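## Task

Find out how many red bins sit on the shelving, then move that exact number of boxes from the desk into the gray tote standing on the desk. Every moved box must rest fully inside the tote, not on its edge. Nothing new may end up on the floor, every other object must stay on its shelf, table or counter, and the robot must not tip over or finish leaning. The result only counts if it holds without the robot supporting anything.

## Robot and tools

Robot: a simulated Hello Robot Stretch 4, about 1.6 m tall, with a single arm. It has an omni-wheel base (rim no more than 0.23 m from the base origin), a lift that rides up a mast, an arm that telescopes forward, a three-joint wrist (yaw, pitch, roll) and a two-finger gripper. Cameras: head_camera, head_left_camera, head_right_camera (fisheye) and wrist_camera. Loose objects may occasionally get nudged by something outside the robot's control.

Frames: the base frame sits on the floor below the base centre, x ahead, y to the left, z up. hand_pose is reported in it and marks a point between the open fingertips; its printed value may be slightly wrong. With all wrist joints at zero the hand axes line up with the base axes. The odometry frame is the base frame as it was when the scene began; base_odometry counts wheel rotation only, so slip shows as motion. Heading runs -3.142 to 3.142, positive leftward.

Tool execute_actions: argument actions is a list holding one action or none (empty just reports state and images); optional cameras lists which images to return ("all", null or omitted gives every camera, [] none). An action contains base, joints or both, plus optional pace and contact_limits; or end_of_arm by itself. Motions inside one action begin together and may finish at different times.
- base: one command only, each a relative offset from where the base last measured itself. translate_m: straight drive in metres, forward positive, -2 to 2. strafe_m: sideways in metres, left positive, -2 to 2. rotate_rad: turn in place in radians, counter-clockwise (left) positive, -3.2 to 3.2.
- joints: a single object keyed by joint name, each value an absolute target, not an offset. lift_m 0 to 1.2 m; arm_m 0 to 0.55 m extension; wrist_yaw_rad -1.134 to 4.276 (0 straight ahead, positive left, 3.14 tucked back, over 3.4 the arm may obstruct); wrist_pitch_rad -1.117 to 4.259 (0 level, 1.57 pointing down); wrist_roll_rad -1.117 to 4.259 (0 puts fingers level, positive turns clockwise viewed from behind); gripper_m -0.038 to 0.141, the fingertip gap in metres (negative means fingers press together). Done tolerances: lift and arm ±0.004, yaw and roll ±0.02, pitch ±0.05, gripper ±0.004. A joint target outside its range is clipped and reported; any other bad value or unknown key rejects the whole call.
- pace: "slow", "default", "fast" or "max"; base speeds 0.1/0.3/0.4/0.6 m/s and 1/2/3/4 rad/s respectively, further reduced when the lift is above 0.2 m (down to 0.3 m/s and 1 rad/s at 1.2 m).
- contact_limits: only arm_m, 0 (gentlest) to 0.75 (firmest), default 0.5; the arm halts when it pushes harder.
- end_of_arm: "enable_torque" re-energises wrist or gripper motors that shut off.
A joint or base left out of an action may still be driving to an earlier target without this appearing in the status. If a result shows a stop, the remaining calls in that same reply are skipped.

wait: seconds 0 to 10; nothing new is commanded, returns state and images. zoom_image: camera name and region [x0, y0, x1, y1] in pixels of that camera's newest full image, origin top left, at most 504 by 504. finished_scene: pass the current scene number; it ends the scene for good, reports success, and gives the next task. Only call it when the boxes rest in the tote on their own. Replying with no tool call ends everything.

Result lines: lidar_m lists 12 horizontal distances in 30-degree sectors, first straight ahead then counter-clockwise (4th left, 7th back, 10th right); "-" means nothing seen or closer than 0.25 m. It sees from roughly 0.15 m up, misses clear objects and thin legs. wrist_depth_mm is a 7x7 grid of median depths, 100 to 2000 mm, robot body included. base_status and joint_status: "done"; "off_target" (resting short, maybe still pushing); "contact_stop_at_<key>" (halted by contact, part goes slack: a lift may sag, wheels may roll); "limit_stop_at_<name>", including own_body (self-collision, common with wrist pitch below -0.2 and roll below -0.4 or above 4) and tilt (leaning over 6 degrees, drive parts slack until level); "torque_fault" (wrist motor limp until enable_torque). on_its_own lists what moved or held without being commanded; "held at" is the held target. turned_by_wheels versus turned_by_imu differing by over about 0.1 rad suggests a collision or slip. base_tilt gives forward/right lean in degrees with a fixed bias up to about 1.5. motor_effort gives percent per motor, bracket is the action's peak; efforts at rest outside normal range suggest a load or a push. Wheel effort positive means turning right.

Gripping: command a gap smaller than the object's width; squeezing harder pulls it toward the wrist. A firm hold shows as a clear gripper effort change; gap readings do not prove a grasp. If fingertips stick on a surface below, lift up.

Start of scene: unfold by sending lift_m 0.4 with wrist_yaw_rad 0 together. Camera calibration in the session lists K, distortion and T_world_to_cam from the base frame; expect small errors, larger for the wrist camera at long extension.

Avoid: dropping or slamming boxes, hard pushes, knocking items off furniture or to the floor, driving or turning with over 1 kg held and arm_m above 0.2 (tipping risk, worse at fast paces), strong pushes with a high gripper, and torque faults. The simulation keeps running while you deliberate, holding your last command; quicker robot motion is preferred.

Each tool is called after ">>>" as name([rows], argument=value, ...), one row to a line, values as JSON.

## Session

>>> execute_actions(actions=[])

Scene clock: 0.00 s.
base_odometry: x=+0.000 y=+0.000 heading=+0.000 (m, m, rad; odometry frame)
turned_by_wheels: +0.000 (rad since the last result)
turned_by_imu: +0.000 (rad since the last result)
base_tilt: forward=+0.6 right=+0.3 (deg)
lidar_m: 0.85 0.63 0.60 0.65 0.92 2.99 1.19 0.92 1.52 1.75 1.32 1.28
base_status: not commanded
joint_positions: lift_m=+0.138 arm_m=-0.002 wrist_yaw_rad=+3.054 wrist_pitch_rad=+0.012 wrist_roll_rad=+0.012 gripper_m=+0.057
joint_status: not commanded
motor_effort: lift_m=+20 arm_m=-1 wrist_yaw_rad=+0 wrist_pitch_rad=-7 wrist_roll_rad=+0 gripper_m=+1 wheel_0=+0 wheel_1=+0 wheel_2=-1 (%)
hand_pose: x=-0.1112 y=+0.1124 z=+0.3129 quat_wxyz=(+0.044, -0.006, +0.006, +0.999) (m; base frame)
wrist_depth_mm: 123 139 - - - - - / 108 140 - - - - - / 115 141 - - - - - / 138 204 - - - - - / 1661 1921 1983 1983 - - - / 1078 1118 196 1118 198 1138 1118 / 768 723 778 110 778 741 788
pictures: head_camera, head_left_camera, head_right_camera, wrist_camera
camera_calibration (this result's frames):
wrist_camera: T_world_to_cam=[[0.123429, 0.992327, -0.00729574, -0.104453], [0.0327051, -0.0114157, -0.9994, 0.373968], [-0.991814, 0.123117, -0.0338632, 0.120285], [0, 0, 0, 1]] pos_world=[0.119962, 0.0931112, 0.377055]
Images, in order (width x height): head_camera 420x560, head_left_camera 420x672, head_right_camera 420x672, wrist_camera 616x392.

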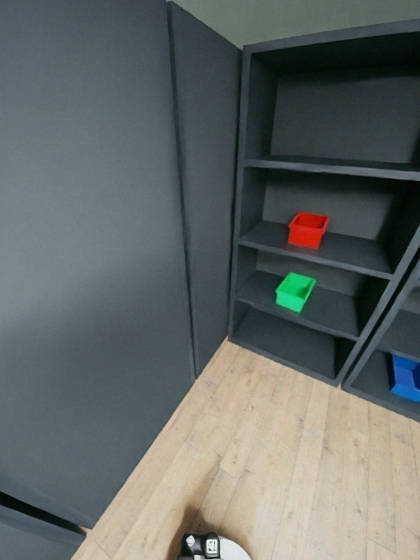

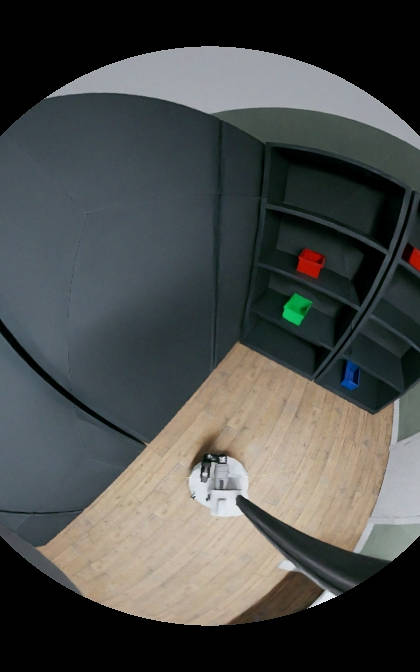

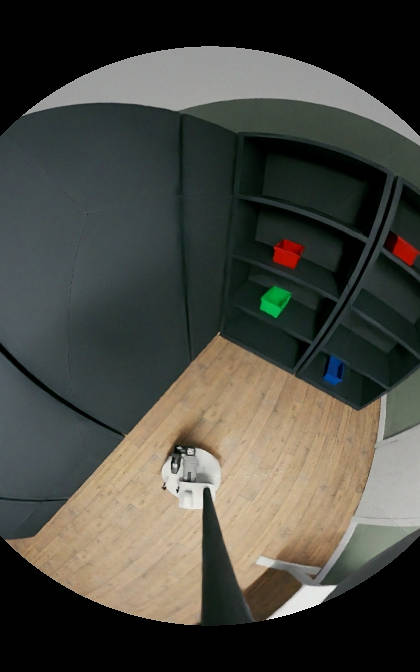

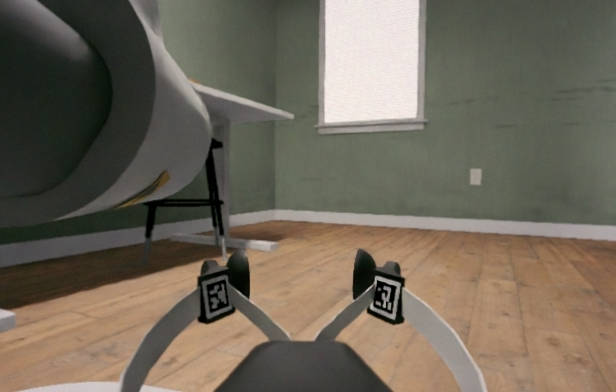

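>>> execute_actions([
  {"base":{"rotate_rad":-0.597},"pace":"fast"},
])

Scene clock: 1.77 s.
base_odometry: x=+0.000 y=+0.000 heading=-0.597 (m, m, rad; odometry frame)
turned_by_wheels: -0.597 (rad since the last result)
turned_by_imu: -0.588 (rad since the last result)
base_tilt: forward=+0.7 right=+0.4 (deg)
lidar_m: 1.29 0.91 0.65 0.61 0.63 0.86 3.03 1.29 0.92 1.11 1.70 1.34
base_status: done
joint_positions: lift_m=+0.138 arm_m=-0.002 wrist_yaw_rad=+3.054 wrist_pitch_rad=+0.012 wrist_roll_rad=+0.012 gripper_m=+0.057
joint_status: not commanded
motor_effort: lift_m=+21(21) arm_m=-1(1) wrist_yaw_rad=+0(0) wrist_pitch_rad=-7(8) wrist_roll_rad=+0(0) gripper_m=-4(1) wheel_0=+1(9) wheel_1=+0(9) wheel_2=+1(10) (%)
hand_pose: x=-0.1112 y=+0.1124 z=+0.3129 quat_wxyz=(+0.044, -0.006, +0.006, +0.999) (m; base frame)
wrist_depth_mm: 123 139 - - 1464 917 668 / 108 140 - - 1499 904 668 / 115 141 - - 1499 891 668 / 138 204 - - 1499 904 668 / 1921 1983 1921 1983 1281 917 661 / 1118 1098 196 1118 198 904 676 / 768 723 768 110 788 741 668
pictures: head_camera, head_left_camera, head_right_camera, wrist_camera
camera_calibration (this result's frames):
wrist_camera: T_world_to_cam=[[0.12343, 0.992327, -0.00729559, -0.104453], [0.032705, -0.0114156, -0.9994, 0.373968], [-0.991814, 0.123117, -0.033863, 0.120286], [0, 0, 0, 1]] pos_world=[0.119964, 0.0931112, 0.377055]
Images, in order (width x height): head_camera 420x560, head_left_camera 420x672, head_right_camera 420x672, wrist_camera 616x392.

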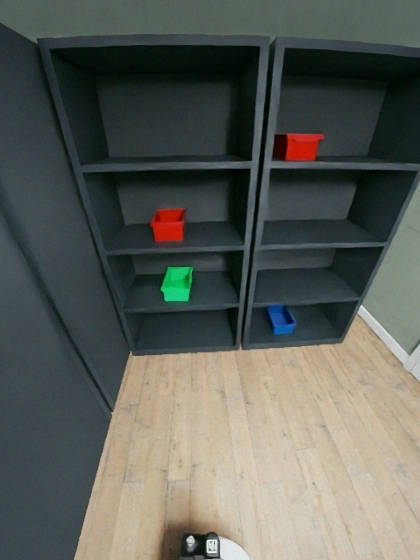

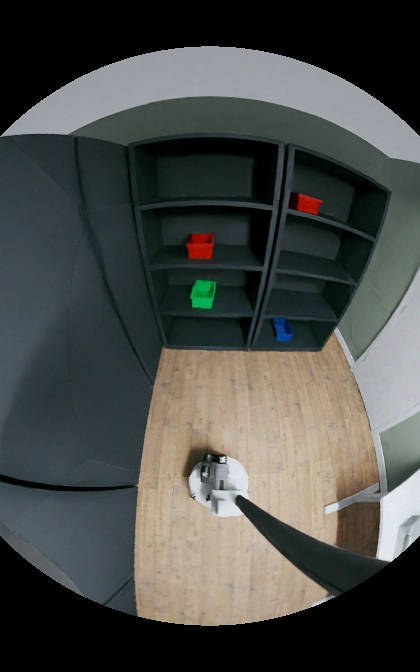

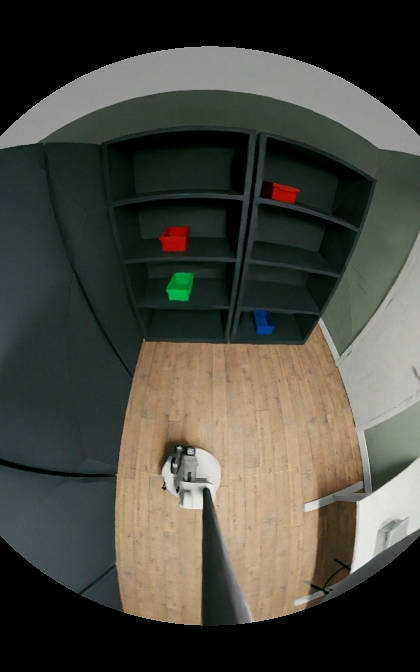

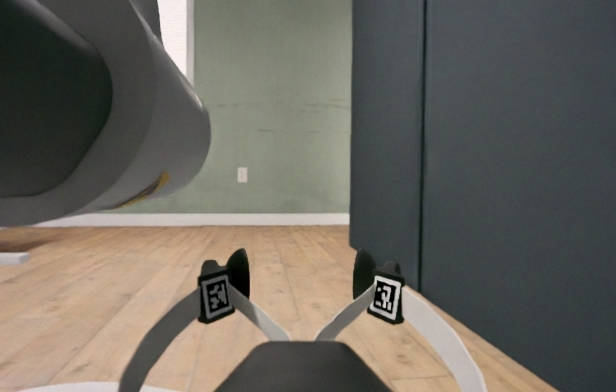

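>>> execute_actions([
  {"base":{"translate_m":-2.0},"pace":"max"},
], cameras=["head_camera","head_left_camera"])

Scene clock: 7.00 s.
base_odometry: x=-1.654 y=+1.124 heading=-0.597 (m, m, rad; odometry frame)
turned_by_wheels: +0.000 (rad since the last result)
turned_by_imu: -0.006 (rad since the last result)
base_tilt: forward=+0.6 right=+0.3 (deg)
lidar_m: 2.51 0.85 0.58 0.56 1.49 1.05 1.00 1.04 1.39 0.92 0.94 1.25
base_status: done
joint_positions: lift_m=+0.138 arm_m=-0.002 wrist_yaw_rad=+3.054 wrist_pitch_rad=+0.012 wrist_roll_rad=+0.012 gripper_m=+0.057
joint_status: not commanded
motor_effort: lift_m=+20(20) arm_m=-1(1) wrist_yaw_rad=-1(0) wrist_pitch_rad=-8(9) wrist_roll_rad=+0(0) gripper_m=-1(5) wheel_0=+1(10) wheel_1=+2(9) wheel_2=-2(17) (%)
hand_pose: x=-0.1112 y=+0.1124 z=+0.3129 quat_wxyz=(+0.044, -0.006, +0.006, +0.999) (m; base frame)
wrist_depth_mm: 123 139 1098 1138 1160 1205 1255 / 109 140 1098 1138 1160 1229 1281 / 115 141 1118 1182 1182 1205 1281 / 138 205 1118 1182 1182 1255 1308 / 1060 1098 1118 1138 1182 1281 1255 / 1025 1078 196 1118 199 1098 1138 / 768 723 768 110 778 732 778
pictures: head_camera, head_left_camera
Images, in order (width x height): head_camera 420x560, head_left_camera 420x672.

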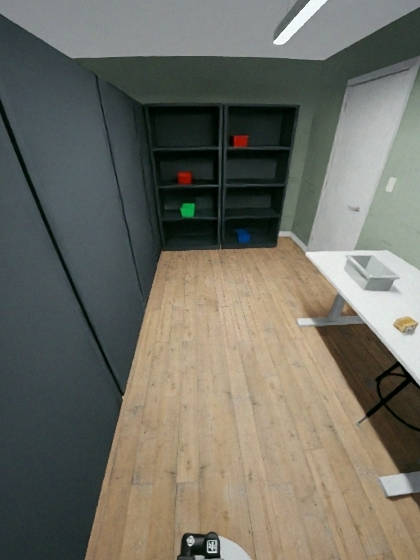

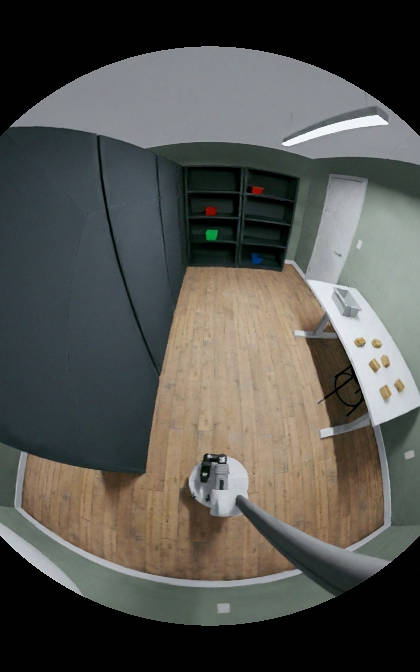

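>>> execute_actions([
  {"base":{"translate_m":-0.53},"joints":{"lift_m":0.2,"wrist_yaw_rad":-1.12},"pace":"max"},
], cameras=["head_camera","head_left_camera"])

Scene clock: 10.47 s.
base_odometry: x=-2.093 y=+1.422 heading=-0.597 (m, m, rad; odometry frame)
turned_by_wheels: +0.000 (rad since the last result)
turned_by_imu: -0.001 (rad since the last result)
base_tilt: forward=+0.6 right=+0.2 (deg)
lidar_m: 2.43 0.82 0.78 2.01 0.72 0.51 0.46 0.49 0.65 1.71 1.15 1.28
base_status: done
joint_positions: lift_m=+0.200 arm_m=-0.002 wrist_yaw_rad=-1.119 wrist_pitch_rad=+0.012 wrist_roll_rad=+0.012 gripper_m=+0.057
joint_status: all done
motor_effort: lift_m=+23(28) arm_m=-1(1) wrist_yaw_rad=-2(6) wrist_pitch_rad=-7(9) wrist_roll_rad=+0(1) gripper_m=+0(2) wheel_0=-1(8) wheel_1=+0(7) wheel_2=-1(16) (%)
hand_pose: x=+0.2156 y=-0.2977 z=+0.3746 quat_wxyz=(+0.847, +0.008, +0.002, -0.531) (m; base frame)
wrist_depth_mm: - - 1921 1756 1618 1464 1366 / 1499 1397 1255 1756 1661 1430 1430 / - - 1430 1808 1661 1537 1430 / - - 1618 1808 1618 1499 1397 / 1921 1983 1661 1756 1576 1464 1397 / 1255 1255 197 1281 198 1308 1336 / 878 831 878 110 904 854 904
pictures: head_camera, head_left_camera
Images, in order (width x height): head_camera 420x560, head_left_camera 420x672.

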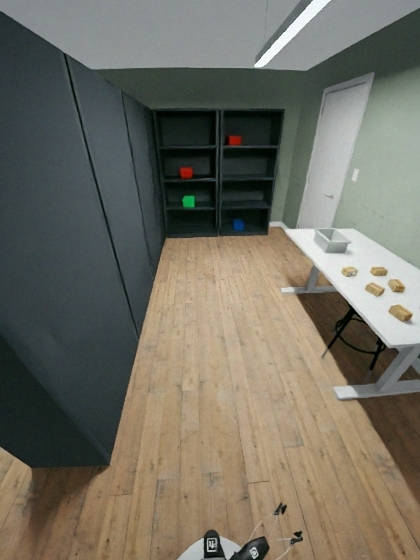

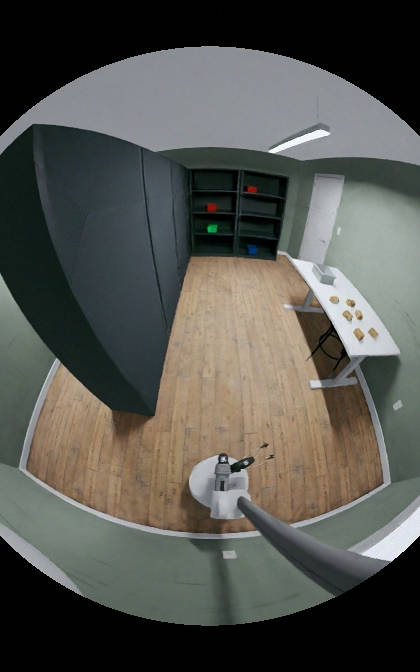

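>>> execute_actions([
  {"base":{"strafe_m":1.62},"pace":"max"},
])

Scene clock: 14.90 s.
base_odometry: x=-1.182 y=+2.762 heading=-0.597 (m, m, rad; odometry frame)
turned_by_wheels: +0.000 (rad since the last result)
turned_by_imu: +0.002 (rad since the last result)
base_tilt: forward=+0.6 right=+0.2 (deg)
lidar_m: 1.80 0.60 0.42 0.40 0.43 0.56 0.50 0.54 0.74 1.90 0.75 0.82
base_status: done
joint_positions: lift_m=+0.200 arm_m=-0.002 wrist_yaw_rad=-1.120 wrist_pitch_rad=+0.012 wrist_roll_rad=+0.012 gripper_m=+0.057
joint_status: not commanded
motor_effort: lift_m=+23(23) arm_m=-1(1) wrist_yaw_rad=-1(1) wrist_pitch_rad=-8(8) wrist_roll_rad=+1(1) gripper_m=-3(1) wheel_0=+3(15) wheel_1=-1(17) wheel_2=+1(1) (%)
hand_pose: x=+0.2156 y=-0.2977 z=+0.3746 quat_wxyz=(+0.847, +0.008, +0.002, -0.531) (m; base frame)
wrist_depth_mm: 1182 1229 640 960 - - - / 1229 1255 661 960 - - - / 1138 750 661 976 - - - / 1255 1255 676 991 - - - / 1205 1255 627 1008 - - - / 917 866 196 931 199 1336 1308 / 778 715 654 110 904 866 904
pictures: head_camera, head_left_camera, head_right_camera, wrist_camera
camera_calibration (this result's frames):
wrist_camera: T_world_to_cam=[[-0.91502, -0.403343, -0.00729321, 0.0709736], [-0.00700065, 0.0339527, -0.999399, 0.442286], [0.403348, -0.914419, -0.033891, -0.112698], [0, 0, 0, 1]] pos_world=[0.113495, -0.0894435, 0.438719]
Images, in order (width x height): head_camera 420x560, head_left_camera 420x672, head_right_camera 420x672, wrist_camera 616x392.

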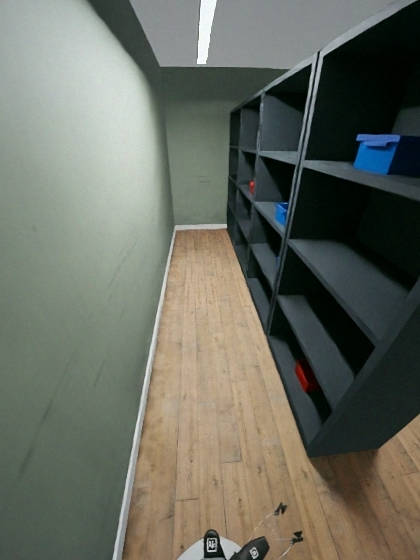

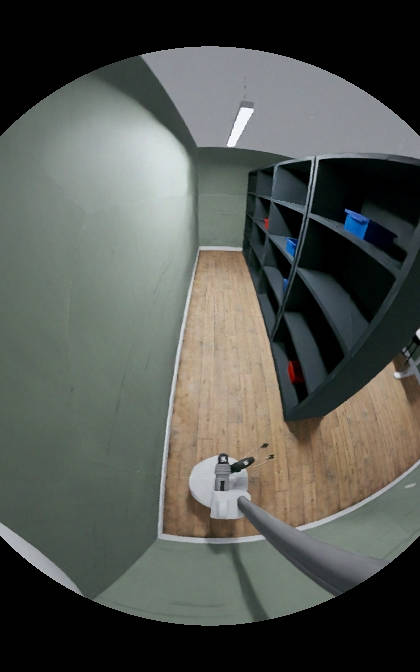

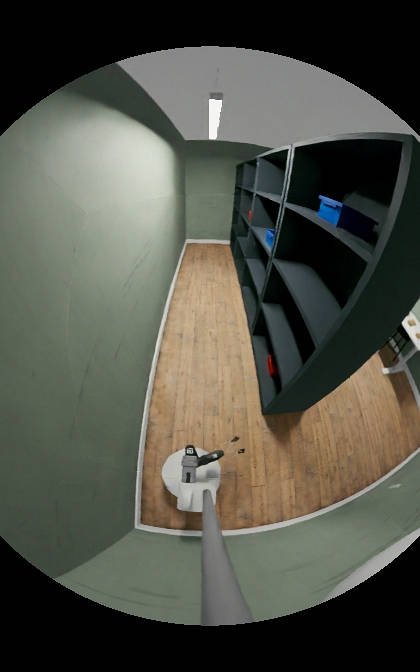

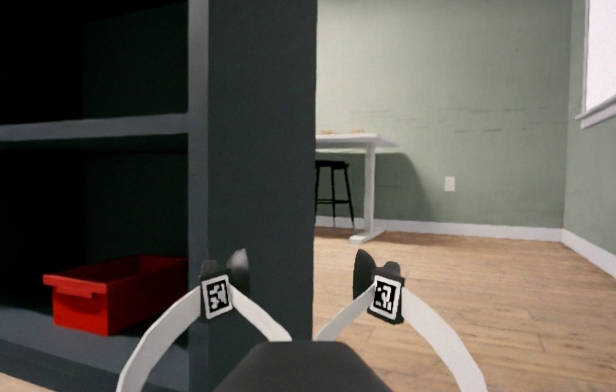

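>>> execute_actions([
  {"base":{"translate_m":1.0},"pace":"max"},
], cameras=["head_camera","head_right_camera","wrist_camera"])

Scene clock: 18.50 s.
base_odometry: x=-0.355 y=+2.200 heading=-0.597 (m, m, rad; odometry frame)
turned_by_wheels: +0.000 (rad since the last result)
turned_by_imu: +0.002 (rad since the last result)
base_tilt: forward=+0.6 right=+0.3 (deg)
lidar_m: 1.92 0.64 0.47 0.43 0.44 0.63 1.49 1.58 0.59 0.55 0.58 0.78
base_status: done
joint_positions: lift_m=+0.200 arm_m=-0.002 wrist_yaw_rad=-1.120 wrist_pitch_rad=+0.012 wrist_roll_rad=+0.012 gripper_m=+0.057
joint_status: not commanded
motor_effort: lift_m=+23(23) arm_m=-1(1) wrist_yaw_rad=+0(1) wrist_pitch_rad=-8(8) wrist_roll_rad=+0(0) gripper_m=+0(3) wheel_0=+0(9) wheel_1=-1(7) wheel_2=+3(17) (%)
hand_pose: x=+0.2156 y=-0.2977 z=+0.3746 quat_wxyz=(+0.847, +0.008, +0.002, -0.531) (m; base frame)
wrist_depth_mm: 1138 1182 585 647 917 831 778 / 1182 778 591 609 891 820 768 / 1060 750 574 574 683 661 634 / 1182 1229 569 668 931 842 788 / 1182 1255 580 668 931 854 778 / 1042 1042 196 634 199 866 750 / 759 691 661 110 759 661 554
pictures: head_camera, head_right_camera, wrist_camera
camera_calibration (this result's frames):
wrist_camera: T_world_to_cam=[[-0.915061, -0.403249, -0.0072932, 0.0709806], [-0.00699718, 0.0339533, -0.999399, 0.442286], [0.403255, -0.91446, -0.033891, -0.112683], [0, 0, 0, 1]] pos_world=[0.113486, -0.0894379, 0.438719]
Images, in order (width x height): head_camera 420x560, head_right_camera 420x672, wrist_camera 616x392.

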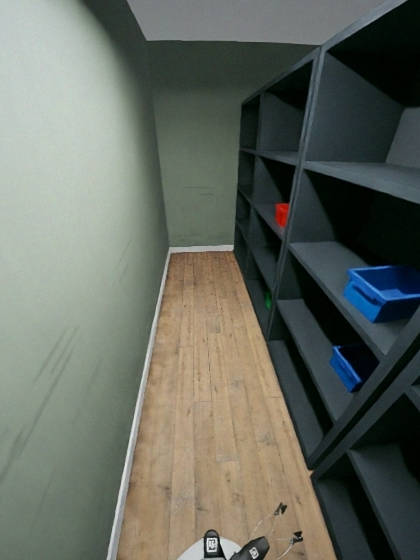

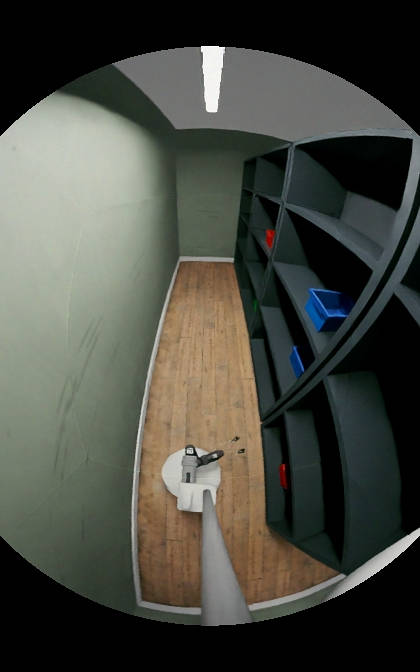

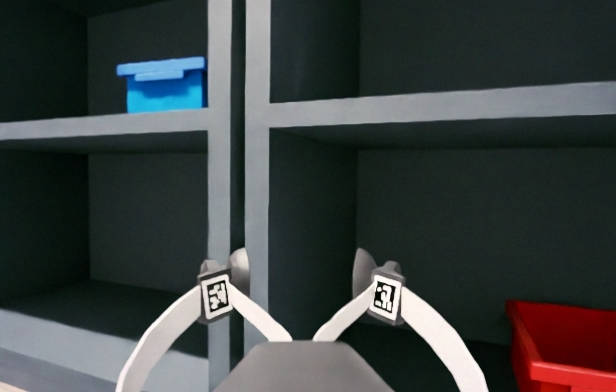

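>>> execute_actions([
  {"base":{"translate_m":1.0},"pace":"max"},
], cameras=["head_camera","head_right_camera","wrist_camera"])

Scene clock: 21.83 s.
base_odometry: x=+0.473 y=+1.638 heading=-0.597 (m, m, rad; odometry frame)
turned_by_wheels: +0.000 (rad since the last result)
turned_by_imu: +0.002 (rad since the last result)
base_tilt: forward=+0.6 right=+0.3 (deg)
lidar_m: 1.99 0.69 0.47 0.45 0.49 0.65 1.76 0.80 0.57 0.53 0.55 0.76
base_status: done
joint_positions: lift_m=+0.200 arm_m=-0.002 wrist_yaw_rad=-1.120 wrist_pitch_rad=+0.012 wrist_roll_rad=+0.012 gripper_m=+0.057
joint_status: not commanded
motor_effort: lift_m=+23(23) arm_m=-1(1) wrist_yaw_rad=+0(1) wrist_pitch_rad=-7(7) wrist_roll_rad=+1(0) gripper_m=-1(3) wheel_0=-1(9) wheel_1=+0(8) wheel_2=+1(17) (%)
hand_pose: x=+0.2156 y=-0.2977 z=+0.3746 quat_wxyz=(+0.847, +0.008, +0.002, -0.531) (m; base frame)
wrist_depth_mm: 1118 1182 1078 535 854 809 759 / 1118 1229 1042 508 798 778 392 / 778 750 549 512 683 661 640 / 1118 1182 1078 554 866 820 768 / 1118 1229 535 554 878 831 768 / 1025 778 196 525 200 820 778 / 741 683 707 110 741 715 741
pictures: head_camera, head_right_camera, wrist_camera
camera_calibration (this result's frames):
wrist_camera: T_world_to_cam=[[-0.915072, -0.403224, -0.00729332, 0.0709825], [-0.00699609, 0.0339535, -0.999399, 0.442286], [0.403229, -0.914471, -0.0338909, -0.112678], [0, 0, 0, 1]] pos_world=[0.113484, -0.0894363, 0.438719]
Images, in order (width x height): head_camera 420x560, head_right_camera 420x672, wrist_camera 616x392.

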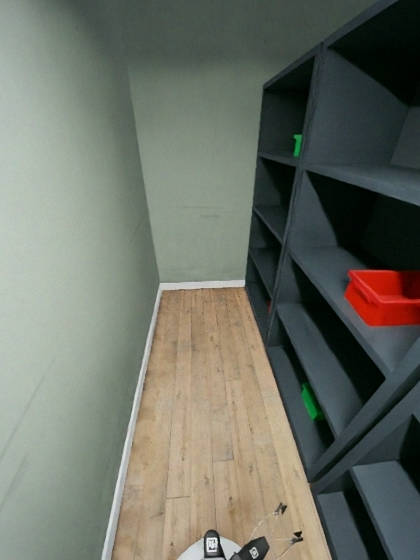

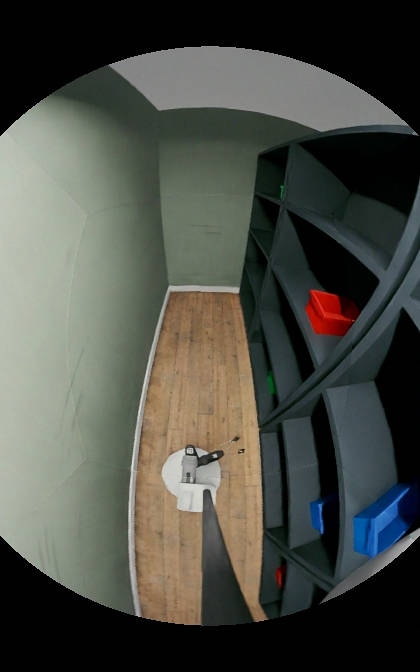

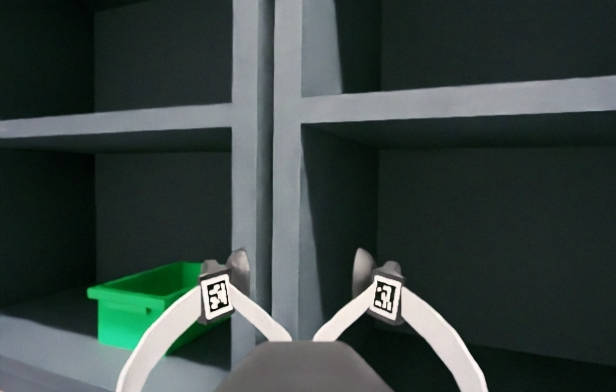

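>>> execute_actions([
  {"base":{"translate_m":0.85},"pace":"max"},
], cameras=["head_camera","head_right_camera","wrist_camera"])

Scene clock: 24.90 s.
base_odometry: x=+1.176 y=+1.161 heading=-0.597 (m, m, rad; odometry frame)
turned_by_wheels: +0.000 (rad since the last result)
turned_by_imu: +0.002 (rad since the last result)
base_tilt: forward=+0.5 right=+0.3 (deg)
lidar_m: 1.38 0.70 0.49 0.47 0.50 0.66 1.75 0.77 0.55 0.51 0.54 0.72
base_status: done
joint_positions: lift_m=+0.200 arm_m=-0.002 wrist_yaw_rad=-1.120 wrist_pitch_rad=+0.012 wrist_roll_rad=+0.012 gripper_m=+0.057
joint_status: not commanded
motor_effort: lift_m=+23(23) arm_m=-1(1) wrist_yaw_rad=-1(0) wrist_pitch_rad=-9(8) wrist_roll_rad=+0(0) gripper_m=-2(1) wheel_0=-1(10) wheel_1=-1(8) wheel_2=+3(16) (%)
hand_pose: x=+0.2155 y=-0.2977 z=+0.3746 quat_wxyz=(+0.847, +0.008, +0.002, -0.531) (m; base frame)
wrist_depth_mm: 1205 1160 525 732 866 788 741 / 1205 1160 535 647 854 397 373 / 778 750 539 654 676 661 634 / 1229 1205 544 759 891 809 759 / 1205 1205 525 759 866 809 759 / 1042 768 196 715 198 820 723 / 732 683 544 110 741 699 691
pictures: head_camera, head_right_camera, wrist_camera
camera_calibration (this result's frames):
wrist_camera: T_world_to_cam=[[-0.915076, -0.403215, -0.00729322, 0.0709831], [-0.00699587, 0.0339535, -0.999399, 0.442286], [0.403221, -0.914475, -0.0338909, -0.112677], [0, 0, 0, 1]] pos_world=[0.113483, -0.0894358, 0.438719]
Images, in order (width x height): head_camera 420x560, head_right_camera 420x672, wrist_camera 616x392.

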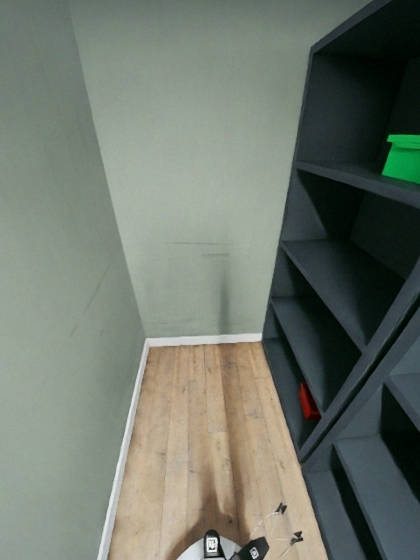

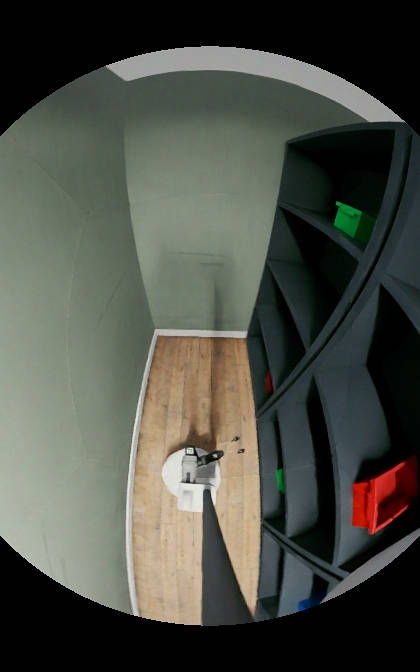

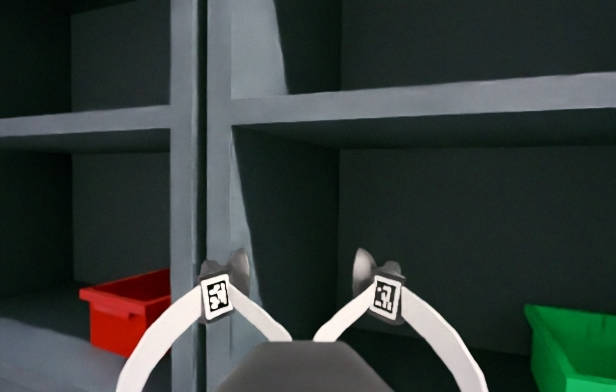

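>>> execute_actions([
  {"base":{"translate_m":-2.0},"pace":"max"},
], cameras=["head_right_camera"])

>>> execute_actions([
  {"base":{"translate_m":-0.84},"pace":"max"},
], cameras=[])

>>> execute_actions([
  {"base":{"rotate_rad":-1.575},"pace":"fast"},
], cameras=["head_camera","head_left_camera"])

Scene clock: 30.67 s.
base_odometry: x=-0.479 y=+2.284 heading=-0.597 (m, m, rad; odometry frame)
turned_by_wheels: +0.000 (rad since the last result)
turned_by_imu: -0.005 (rad since the last result)
base_tilt: forward=+0.6 right=+0.3 (deg)
lidar_m: 1.89 0.65 0.46 0.42 0.45 0.62 1.36 1.41 0.59 0.55 0.57 0.78
base_status: done
joint_positions: lift_m=+0.200 arm_m=-0.002 wrist_yaw_rad=-1.120 wrist_pitch_rad=+0.012 wrist_roll_rad=+0.012 gripper_m=+0.057
joint_status: not commanded
motor_effort: lift_m=+23(23) arm_m=-1(1) wrist_yaw_rad=-1(0) wrist_pitch_rad=-9(9) wrist_roll_rad=+1(0) gripper_m=+1(6) wheel_0=+0(9) wheel_1=+2(10) wheel_2=-3(16) (%)
hand_pose: x=+0.2155 y=-0.2977 z=+0.3746 quat_wxyz=(+0.847, +0.008, +0.002, -0.531) (m; base frame)
wrist_depth_mm: 1281 1205 676 946 904 831 778 / 1255 788 668 976 904 831 768 / 1160 647 615 707 668 654 634 / 1366 1255 691 976 904 842 788 / 1366 1255 627 1008 891 854 788 / 1025 904 196 946 198 798 788 / 778 640 668 110 732 521 647
pictures: head_right_camera
Images, in order (width x height): head_right_camera 420x672.

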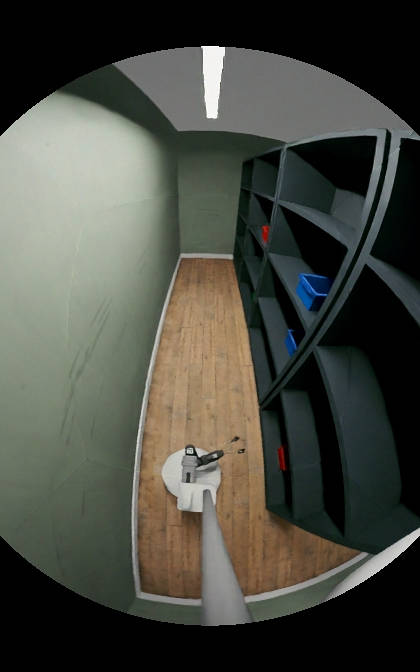

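Scene clock: 33.63 s.
base_odometry: x=-1.173 y=+2.757 heading=-0.597 (m, m, rad; odometry frame)
turned_by_wheels: +0.000 (rad since the last result)
turned_by_imu: -0.003 (rad since the last result)
base_tilt: forward=+0.6 right=+0.2 (deg)
lidar_m: 1.84 0.62 0.42 0.40 0.42 0.57 0.53 0.56 0.75 1.95 0.76 0.82
base_status: done
joint_positions: lift_m=+0.200 arm_m=-0.002 wrist_yaw_rad=-1.120 wrist_pitch_rad=+0.012 wrist_roll_rad=+0.012 gripper_m=+0.057
joint_status: not commanded
motor_effort: lift_m=+23(23) arm_m=-1(1) wrist_yaw_rad=-1(0) wrist_pitch_rad=-9(8) wrist_roll_rad=+1(0) gripper_m=+2(3) wheel_0=-1(10) wheel_1=+1(8) wheel_2=-1(16) (%)
hand_pose: x=+0.2155 y=-0.2977 z=+0.3746 quat_wxyz=(+0.847, +0.008, +0.002, -0.531) (m; base frame)
wrist_depth_mm: 1182 1205 634 917 - - - / 1229 1255 647 946 - - - / 1118 759 640 931 - - - / 1229 1255 654 960 - - - / 1205 1255 621 976 - - - / 891 878 196 904 198 1336 1308 / 778 707 634 110 917 866 917
pictures: none
No camera images: the call's "cameras" was empty. Leave "cameras" out to get every camera's image.

Scene clock: 35.37 s.
base_odometry: x=-1.173 y=+2.757 heading=-2.171 (m, m, rad; odometry frame)
turned_by_wheels: -1.575 (rad since the last result)
turned_by_imu: -1.549 (rad since the last result)
base_tilt: forward=+0.6 right=+0.4 (deg)
lidar_m: 1.95 0.75 0.81 1.80 0.60 0.44 0.40 0.42 0.57 0.53 0.55 0.75
base_status: done
joint_positions: lift_m=+0.200 arm_m=-0.002 wrist_yaw_rad=-1.120 wrist_pitch_rad=+0.012 wrist_roll_rad=+0.012 gripper_m=+0.057
joint_status: not commanded
motor_effort: lift_m=+23(23) arm_m=-1(1) wrist_yaw_rad=+0(0) wrist_pitch_rad=-8(7) wrist_roll_rad=+1(1) gripper_m=+1(2) wheel_0=+1(8) wheel_1=+0(9) wheel_2=+2(10) (%)
hand_pose: x=+0.2155 y=-0.2977 z=+0.3746 quat_wxyz=(+0.847, +0.008, +0.002, -0.531) (m; base frame)
wrist_depth_mm: 668 597 530 473 439 404 377 / 683 603 535 484 442 407 379 / 683 591 535 488 442 407 382 / 683 603 539 492 445 413 382 / 683 615 535 496 439 413 384 / 699 609 197 492 199 418 389 / 691 609 559 110 445 413 389
pictures: head_camera, head_left_camera
Images, in order (width x height): head_camera 420x560, head_left_camera 420x672.

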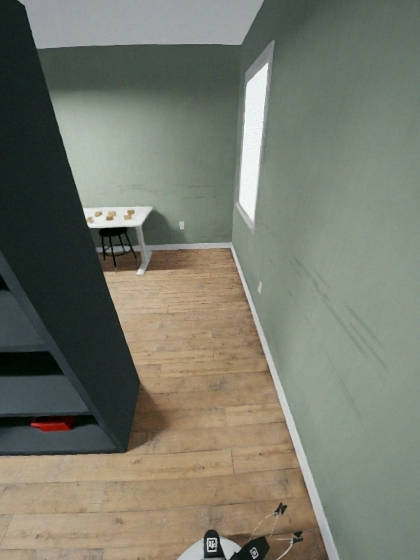

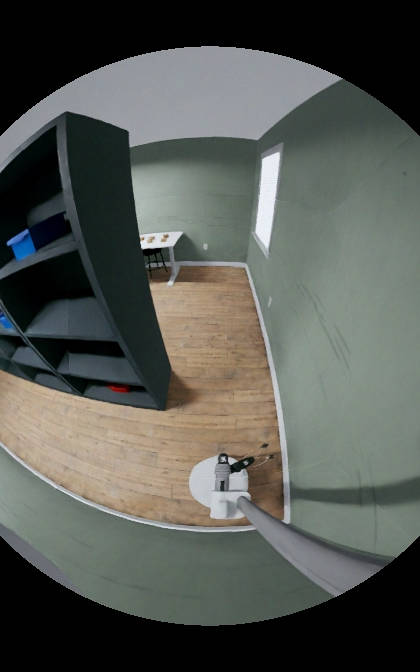

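>>> execute_actions([
  {"base":{"translate_m":2.0},"joints":{"lift_m":0.6,"wrist_yaw_rad":0,"wrist_pitch_rad":1.57,"wrist_roll_rad":0,"gripper_m":0.11},"pace":"max"},
], cameras=["head_camera","head_left_camera"])

Scene clock: 40.50 s.
base_odometry: x=-2.304 y=+1.106 heading=-2.171 (m, m, rad; odometry frame)
turned_by_wheels: +0.000 (rad since the last result)
turned_by_imu: +0.004 (rad since the last result)
base_tilt: forward=+0.6 right=+0.3 (deg)
lidar_m: 1.34 1.02 0.86 2.10 1.38 1.08 2.22 0.74 0.53 0.46 0.47 0.63
base_status: done
joint_positions: lift_m=+0.600 arm_m=-0.002 wrist_yaw_rad=+0.000 wrist_pitch_rad=+1.570 wrist_roll_rad=+0.000 gripper_m=+0.110
joint_status: all done
motor_effort: lift_m=+23(26) arm_m=-1(1) wrist_yaw_rad=+1(6) wrist_pitch_rad=+0(7) wrist_roll_rad=-1(2) gripper_m=-2(5) wheel_0=+0(8) wheel_1=-1(8) wheel_2=+3(16) (%)
hand_pose: x=+0.1687 y=-0.0874 z=+0.4894 quat_wxyz=(+0.707, +0.000, +0.707, +0.000) (m; base frame)
wrist_depth_mm: 691 699 707 699 715 715 597 / 699 707 707 707 715 715 603 / 707 699 707 715 723 723 597 / 707 715 723 715 707 715 603 / 715 517 504 504 715 741 603 / 707 500 504 508 219 732 597 / 723 504 504 110 741 741 597
pictures: head_camera, head_left_camera
Images, in order (width x height): head_camera 420x560, head_left_camera 420x672.

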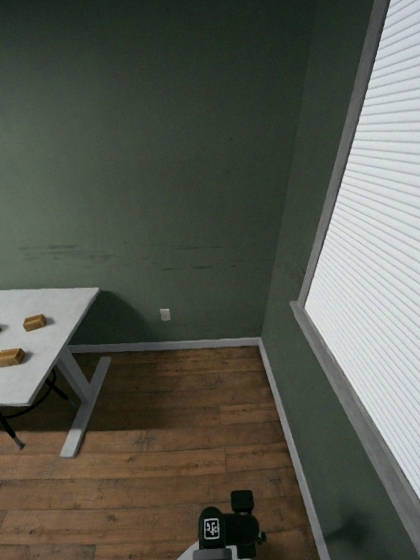

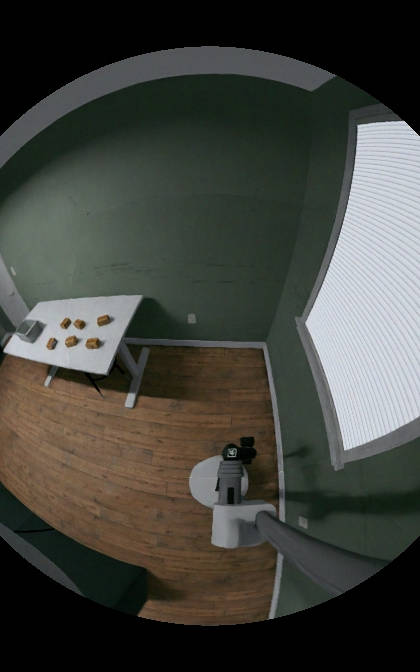

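>>> execute_actions([
  {"base":{"strafe_m":1.25},"joints":{"lift_m":1.05},"pace":"max"},
], cameras=["head_camera","head_left_camera","head_right_camera"])

Scene clock: 44.83 s.
base_odometry: x=-1.272 y=+0.400 heading=-2.171 (m, m, rad; odometry frame)
turned_by_wheels: +0.000 (rad since the last result)
turned_by_imu: +0.001 (rad since the last result)
base_tilt: forward=+0.6 right=+0.3 (deg)
lidar_m: 0.51 0.54 0.75 2.55 1.40 1.00 0.94 0.99 1.84 1.70 0.75 0.54
base_status: done
joint_positions: lift_m=+1.050 arm_m=-0.002 wrist_yaw_rad=+0.000 wrist_pitch_rad=+1.570 wrist_roll_rad=+0.000 gripper_m=+0.110
joint_status: all done
motor_effort: lift_m=+23(26) arm_m=-1(1) wrist_yaw_rad=+0(0) wrist_pitch_rad=-1(1) wrist_roll_rad=-1(1) gripper_m=+1(3) wheel_0=+3(13) wheel_1=-2(11) wheel_2=+0(1) (%)
hand_pose: x=+0.1687 y=-0.0874 z=+0.9394 quat_wxyz=(+0.707, +0.000, +0.707, +0.000) (m; base frame)
wrist_depth_mm: 1118 1160 1160 1182 1182 1182 1160 / 1138 1182 1138 1138 1160 1182 1182 / 1138 1138 1160 1182 1182 1160 1182 / 1160 1138 1160 1205 1205 1182 1205 / 1138 1138 960 976 1182 1182 1205 / 1182 1138 960 946 219 1205 1205 / 1160 1182 1182 110 1160 1205 1255
pictures: head_camera, head_left_camera, head_right_camera
Images, in order (width x height): head_camera 420x560, head_left_camera 420x672, head_right_camera 420x672.

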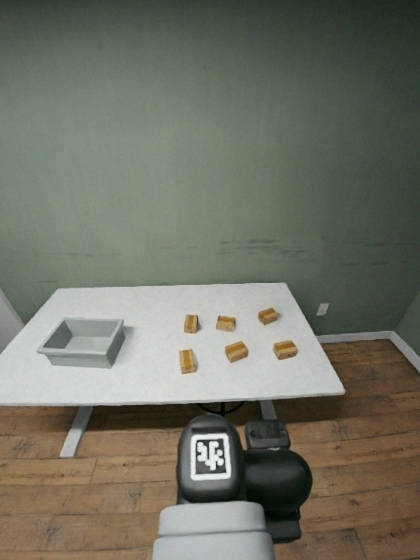

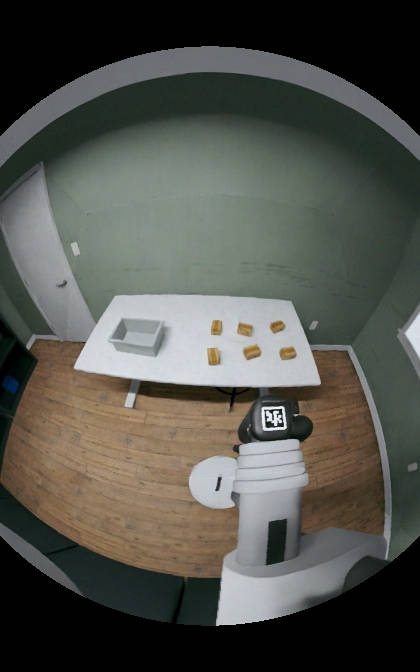

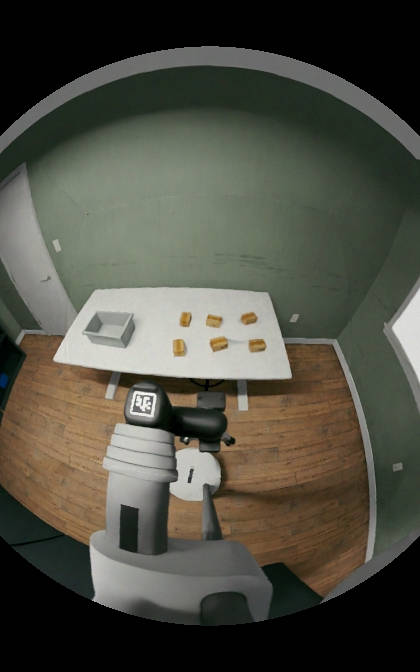

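>>> execute_actions([
  {"base":{"translate_m":0.23},"joints":{"arm_m":0.33},"pace":"fast"},
], cameras=["wrist_camera","head_left_camera"])

Scene clock: 50.53 s.
base_odometry: x=-1.402 y=+0.210 heading=-2.171 (m, m, rad; odometry frame)
turned_by_wheels: +0.000 (rad since the last result)
turned_by_imu: +0.000 (rad since the last result)
base_tilt: forward=+0.5 right=+0.3 (deg)
lidar_m: 0.27 0.30 0.41 2.54 1.70 1.24 1.18 1.25 1.82 1.71 0.43 0.29
base_status: done
joint_positions: lift_m=+1.050 arm_m=+0.329 wrist_yaw_rad=+0.000 wrist_pitch_rad=+1.570 wrist_roll_rad=+0.000 gripper_m=+0.110
joint_status: all done
motor_effort: lift_m=+23(23) arm_m=+5(6) wrist_yaw_rad=+0(1) wrist_pitch_rad=-1(2) wrist_roll_rad=+1(1) gripper_m=-1(0) wheel_0=+1(7) wheel_1=+1(7) wheel_2=+0(11) (%)
hand_pose: x=+0.5003 y=-0.0874 z=+0.9394 quat_wxyz=(+0.707, +0.000, +0.707, +0.000) (m; base frame)
wrist_depth_mm: 430 424 433 436 442 442 392 / 433 384 436 392 442 442 445 / 436 439 439 442 442 445 449 / 439 439 439 445 449 449 445 / 436 407 442 407 397 449 404 / 445 394 445 449 218 452 452 / 445 449 449 110 455 459 459
pictures: head_left_camera, wrist_camera
camera_calibration (this result's frames):
wrist_camera: T_world_to_cam=[[0.00434114, -0.999348, 0.0358469, -0.132153], [-0.999773, -0.00358987, 0.0209954, 0.536478], [-0.020853, -0.0359299, -0.999137, 1.17974], [0, 0, 0, 1]] pos_world=[0.561532, -0.087753, 1.1722]
Images, in order (width x height): head_left_camera 420x672, wrist_camera 616x392.

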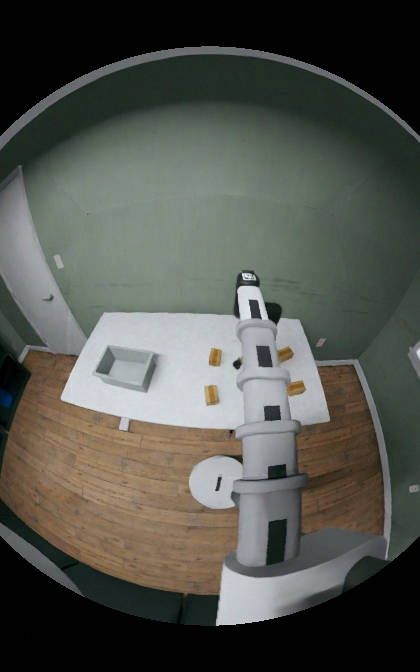

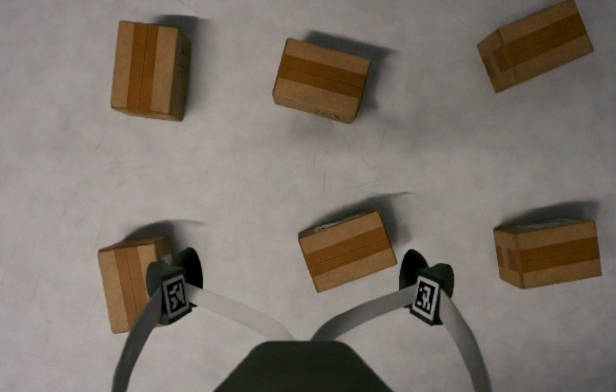

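>>> execute_actions([
  {"base":{"strafe_m":-0.05},"joints":{"arm_m":0.324,"wrist_roll_rad":1.257,"lift_m":0.93},"pace":"fast"},
], cameras=["wrist_camera"])

Scene clock: 52.53 s.
base_odometry: x=-1.443 y=+0.238 heading=-2.171 (m, m, rad; odometry frame)
turned_by_wheels: +0.000 (rad since the last result)
turned_by_imu: +0.000 (rad since the last result)
base_tilt: forward=+0.5 right=+0.3 (deg)
lidar_m: 0.28 0.31 0.39 2.59 1.69 1.25 1.16 1.23 1.77 1.65 0.41 0.29
base_status: done
joint_positions: lift_m=+0.930 arm_m=+0.325 wrist_yaw_rad=+0.000 wrist_pitch_rad=+1.570 wrist_roll_rad=+1.256 gripper_m=+0.110
joint_status: all done
motor_effort: lift_m=+15(20) arm_m=-5(3) wrist_yaw_rad=+0(1) wrist_pitch_rad=-1(0) wrist_roll_rad=+2(5) gripper_m=+0(5) wheel_0=+1(10) wheel_1=+0(9) wheel_2=+0(0) (%)
hand_pose: x=+0.4960 y=-0.0874 z=+0.8201 quat_wxyz=(+0.572, +0.416, +0.572, -0.415) (m; base frame)
wrist_depth_mm: 314 314 317 319 273 322 322 / 317 319 319 320 320 322 324 / 319 319 322 320 324 325 325 / 273 296 322 324 327 327 330 / 272 322 324 276 327 329 854 / 325 324 327 277 218 330 854 / 327 325 329 110 330 330 1060
pictures: wrist_camera
camera_calibration (this result's frames):
wrist_camera: T_world_to_cam=[[-0.949039, -0.313191, 0.0351508, 0.405578], [-0.312584, 0.949641, 0.0217543, 0.276511], [-0.0401939, 0.00965815, -0.999145, 1.07401], [0, 0, 0, 1]] pos_world=[0.514511, -0.145936, 1.05282]
Images, in order (width x height): wrist_camera 616x392.

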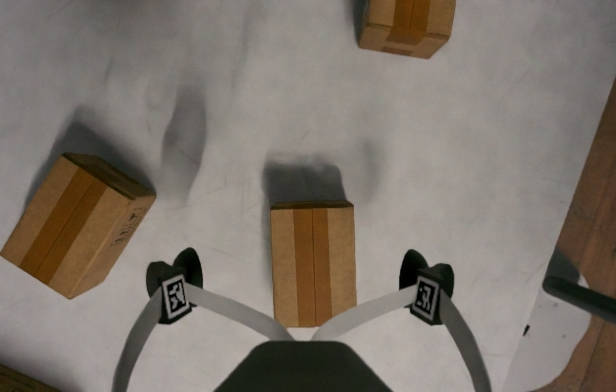

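>>> execute_actions([
  {"joints":{"lift_m":0.862,"arm_m":0.316,"wrist_roll_rad":1.22},"pace":"fast"},
], cameras=[])

>>> execute_actions([
  {"joints":{"gripper_m":0.028}},
], cameras=["wrist_camera"])

>>> execute_actions([
  {"joints":{"lift_m":1.03,"wrist_roll_rad":0.15},"pace":"fast"},
], cameras=["wrist_camera","head_camera"])

Scene clock: 54.00 s.
base_odometry: x=-1.443 y=+0.238 heading=-2.171 (m, m, rad; odometry frame)
turned_by_wheels: +0.000 (rad since the last result)
turned_by_imu: +0.000 (rad since the last result)
base_tilt: forward=+0.7 right=+0.3 (deg)
lidar_m: 0.29 0.31 0.43 2.59 1.70 1.23 1.17 1.22 1.77 1.64 0.42 0.28
base_status: not commanded
joint_positions: lift_m=+0.862 arm_m=+0.317 wrist_yaw_rad=+0.000 wrist_pitch_rad=+1.570 wrist_roll_rad=+1.221 gripper_m=+0.110
joint_status: all done
motor_effort: lift_m=+15(15) arm_m=-5(7) wrist_yaw_rad=+0(0) wrist_pitch_rad=-3(1) wrist_roll_rad=-1(1) gripper_m=-2(0) wheel_0=+0(1) wheel_1=+0(1) wheel_2=+0(0) (%)
hand_pose: x=+0.4880 y=-0.0874 z=+0.7521 quat_wxyz=(+0.580, +0.405, +0.579, -0.405) (m; base frame)
wrist_depth_mm: 250 249 252 252 253 254 254 / 250 251 251 252 253 254 255 / 252 253 253 254 255 254 255 / 204 254 254 256 257 257 258 / 224 255 257 207 257 259 260 / 257 257 216 208 208 262 262 / 258 259 258 110 262 263 264
pictures: none
No camera images: the call's "cameras" was empty. Leave "cameras" out to get every camera's image.

Scene clock: 55.67 s.
base_odometry: x=-1.443 y=+0.238 heading=-2.171 (m, m, rad; odometry frame)
turned_by_wheels: +0.000 (rad since the last result)
turned_by_imu: +0.000 (rad since the last result)
base_tilt: forward=+0.6 right=+0.3 (deg)
lidar_m: 0.26 0.31 0.42 2.58 1.73 1.25 1.15 1.23 1.77 1.66 0.41 0.30
base_status: not commanded
joint_positions: lift_m=+0.862 arm_m=+0.317 wrist_yaw_rad=+0.000 wrist_pitch_rad=+1.570 wrist_roll_rad=+1.221 gripper_m=+0.028
joint_status: all done
motor_effort: lift_m=+15(15) arm_m=-5(5) wrist_yaw_rad=+0(0) wrist_pitch_rad=-2(2) wrist_roll_rad=-1(1) gripper_m=-12(16) wheel_0=+1(1) wheel_1=+1(1) wheel_2=+0(0) (%)
hand_pose: x=+0.4880 y=-0.0874 z=+0.7521 quat_wxyz=(+0.580, +0.405, +0.579, -0.405) (m; base frame)
wrist_depth_mm: 248 249 251 250 251 253 252 / 250 250 252 253 253 254 254 / 251 251 253 254 255 256 257 / 203 254 254 255 257 257 257 / 224 255 255 197 258 259 259 / 255 256 193 198 192 260 262 / 257 258 258 110 262 263 264
pictures: wrist_camera
camera_calibration (this result's frames):
wrist_camera: T_world_to_cam=[[-0.937201, -0.347011, 0.0351827, 0.391597], [-0.346426, 0.937825, 0.0217382, 0.290976], [-0.0405386, 0.00818485, -0.999144, 1.00579], [0, 0, 0, 1]] pos_world=[0.50858, -0.145229, 0.984829]
Images, in order (width x height): wrist_camera 616x392.

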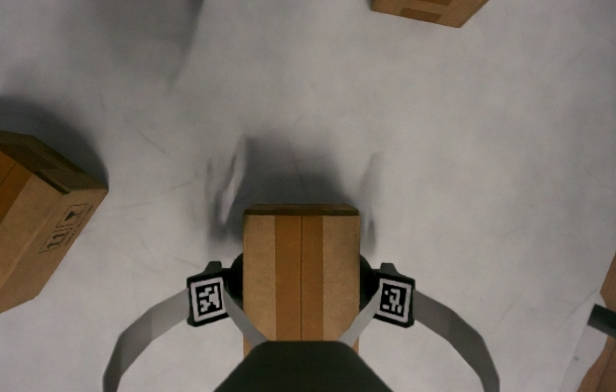

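Scene clock: 57.10 s.
base_odometry: x=-1.443 y=+0.238 heading=-2.171 (m, m, rad; odometry frame)
turned_by_wheels: +0.000 (rad since the last result)
turned_by_imu: +0.000 (rad since the last result)
base_tilt: forward=+0.6 right=+0.3 (deg)
lidar_m: 0.28 0.28 0.41 2.59 1.74 1.22 1.17 1.23 1.76 1.64 0.42 0.30
base_status: not commanded
joint_positions: lift_m=+1.030 arm_m=+0.317 wrist_yaw_rad=+0.000 wrist_pitch_rad=+1.570 wrist_roll_rad=+0.151 gripper_m=+0.028
joint_status: all done
motor_effort: lift_m=+25(26) arm_m=-5(5) wrist_yaw_rad=+0(0) wrist_pitch_rad=-2(0) wrist_roll_rad=+0(5) gripper_m=-14(12) wheel_0=+1(2) wheel_1=+1(0) wheel_2=+0(0) (%)
hand_pose: x=+0.4880 y=-0.0874 z=+0.9193 quat_wxyz=(+0.705, +0.053, +0.705, -0.053) (m; base frame)
wrist_depth_mm: 413 410 415 418 418 421 421 / 366 415 375 418 418 421 424 / 415 415 421 421 421 424 430 / 418 418 421 424 427 404 377 / 418 421 424 197 427 430 430 / 421 375 193 198 191 433 433 / 424 427 427 110 433 430 436
pictures: head_camera, wrist_camera
camera_calibration (this result's frames):
wrist_camera: T_world_to_cam=[[-0.145634, -0.988693, 0.0357401, -0.0571642], [-0.988989, 0.146448, 0.0212842, 0.532128], [-0.0262776, -0.0322469, -0.999134, 1.16234], [0, 0, 0, 1]] pos_world=[0.548488, -0.0969649, 1.15205]
Images, in order (width x height): head_camera 420x560, wrist_camera 616x392.

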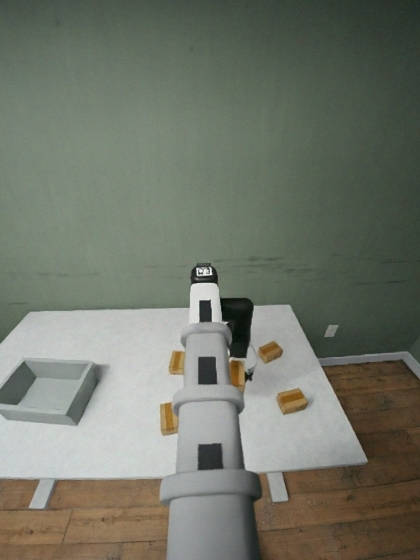

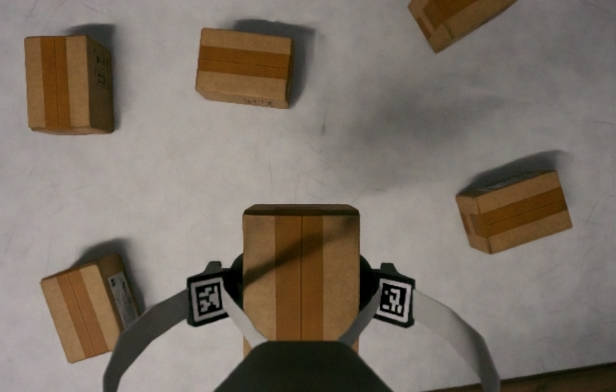

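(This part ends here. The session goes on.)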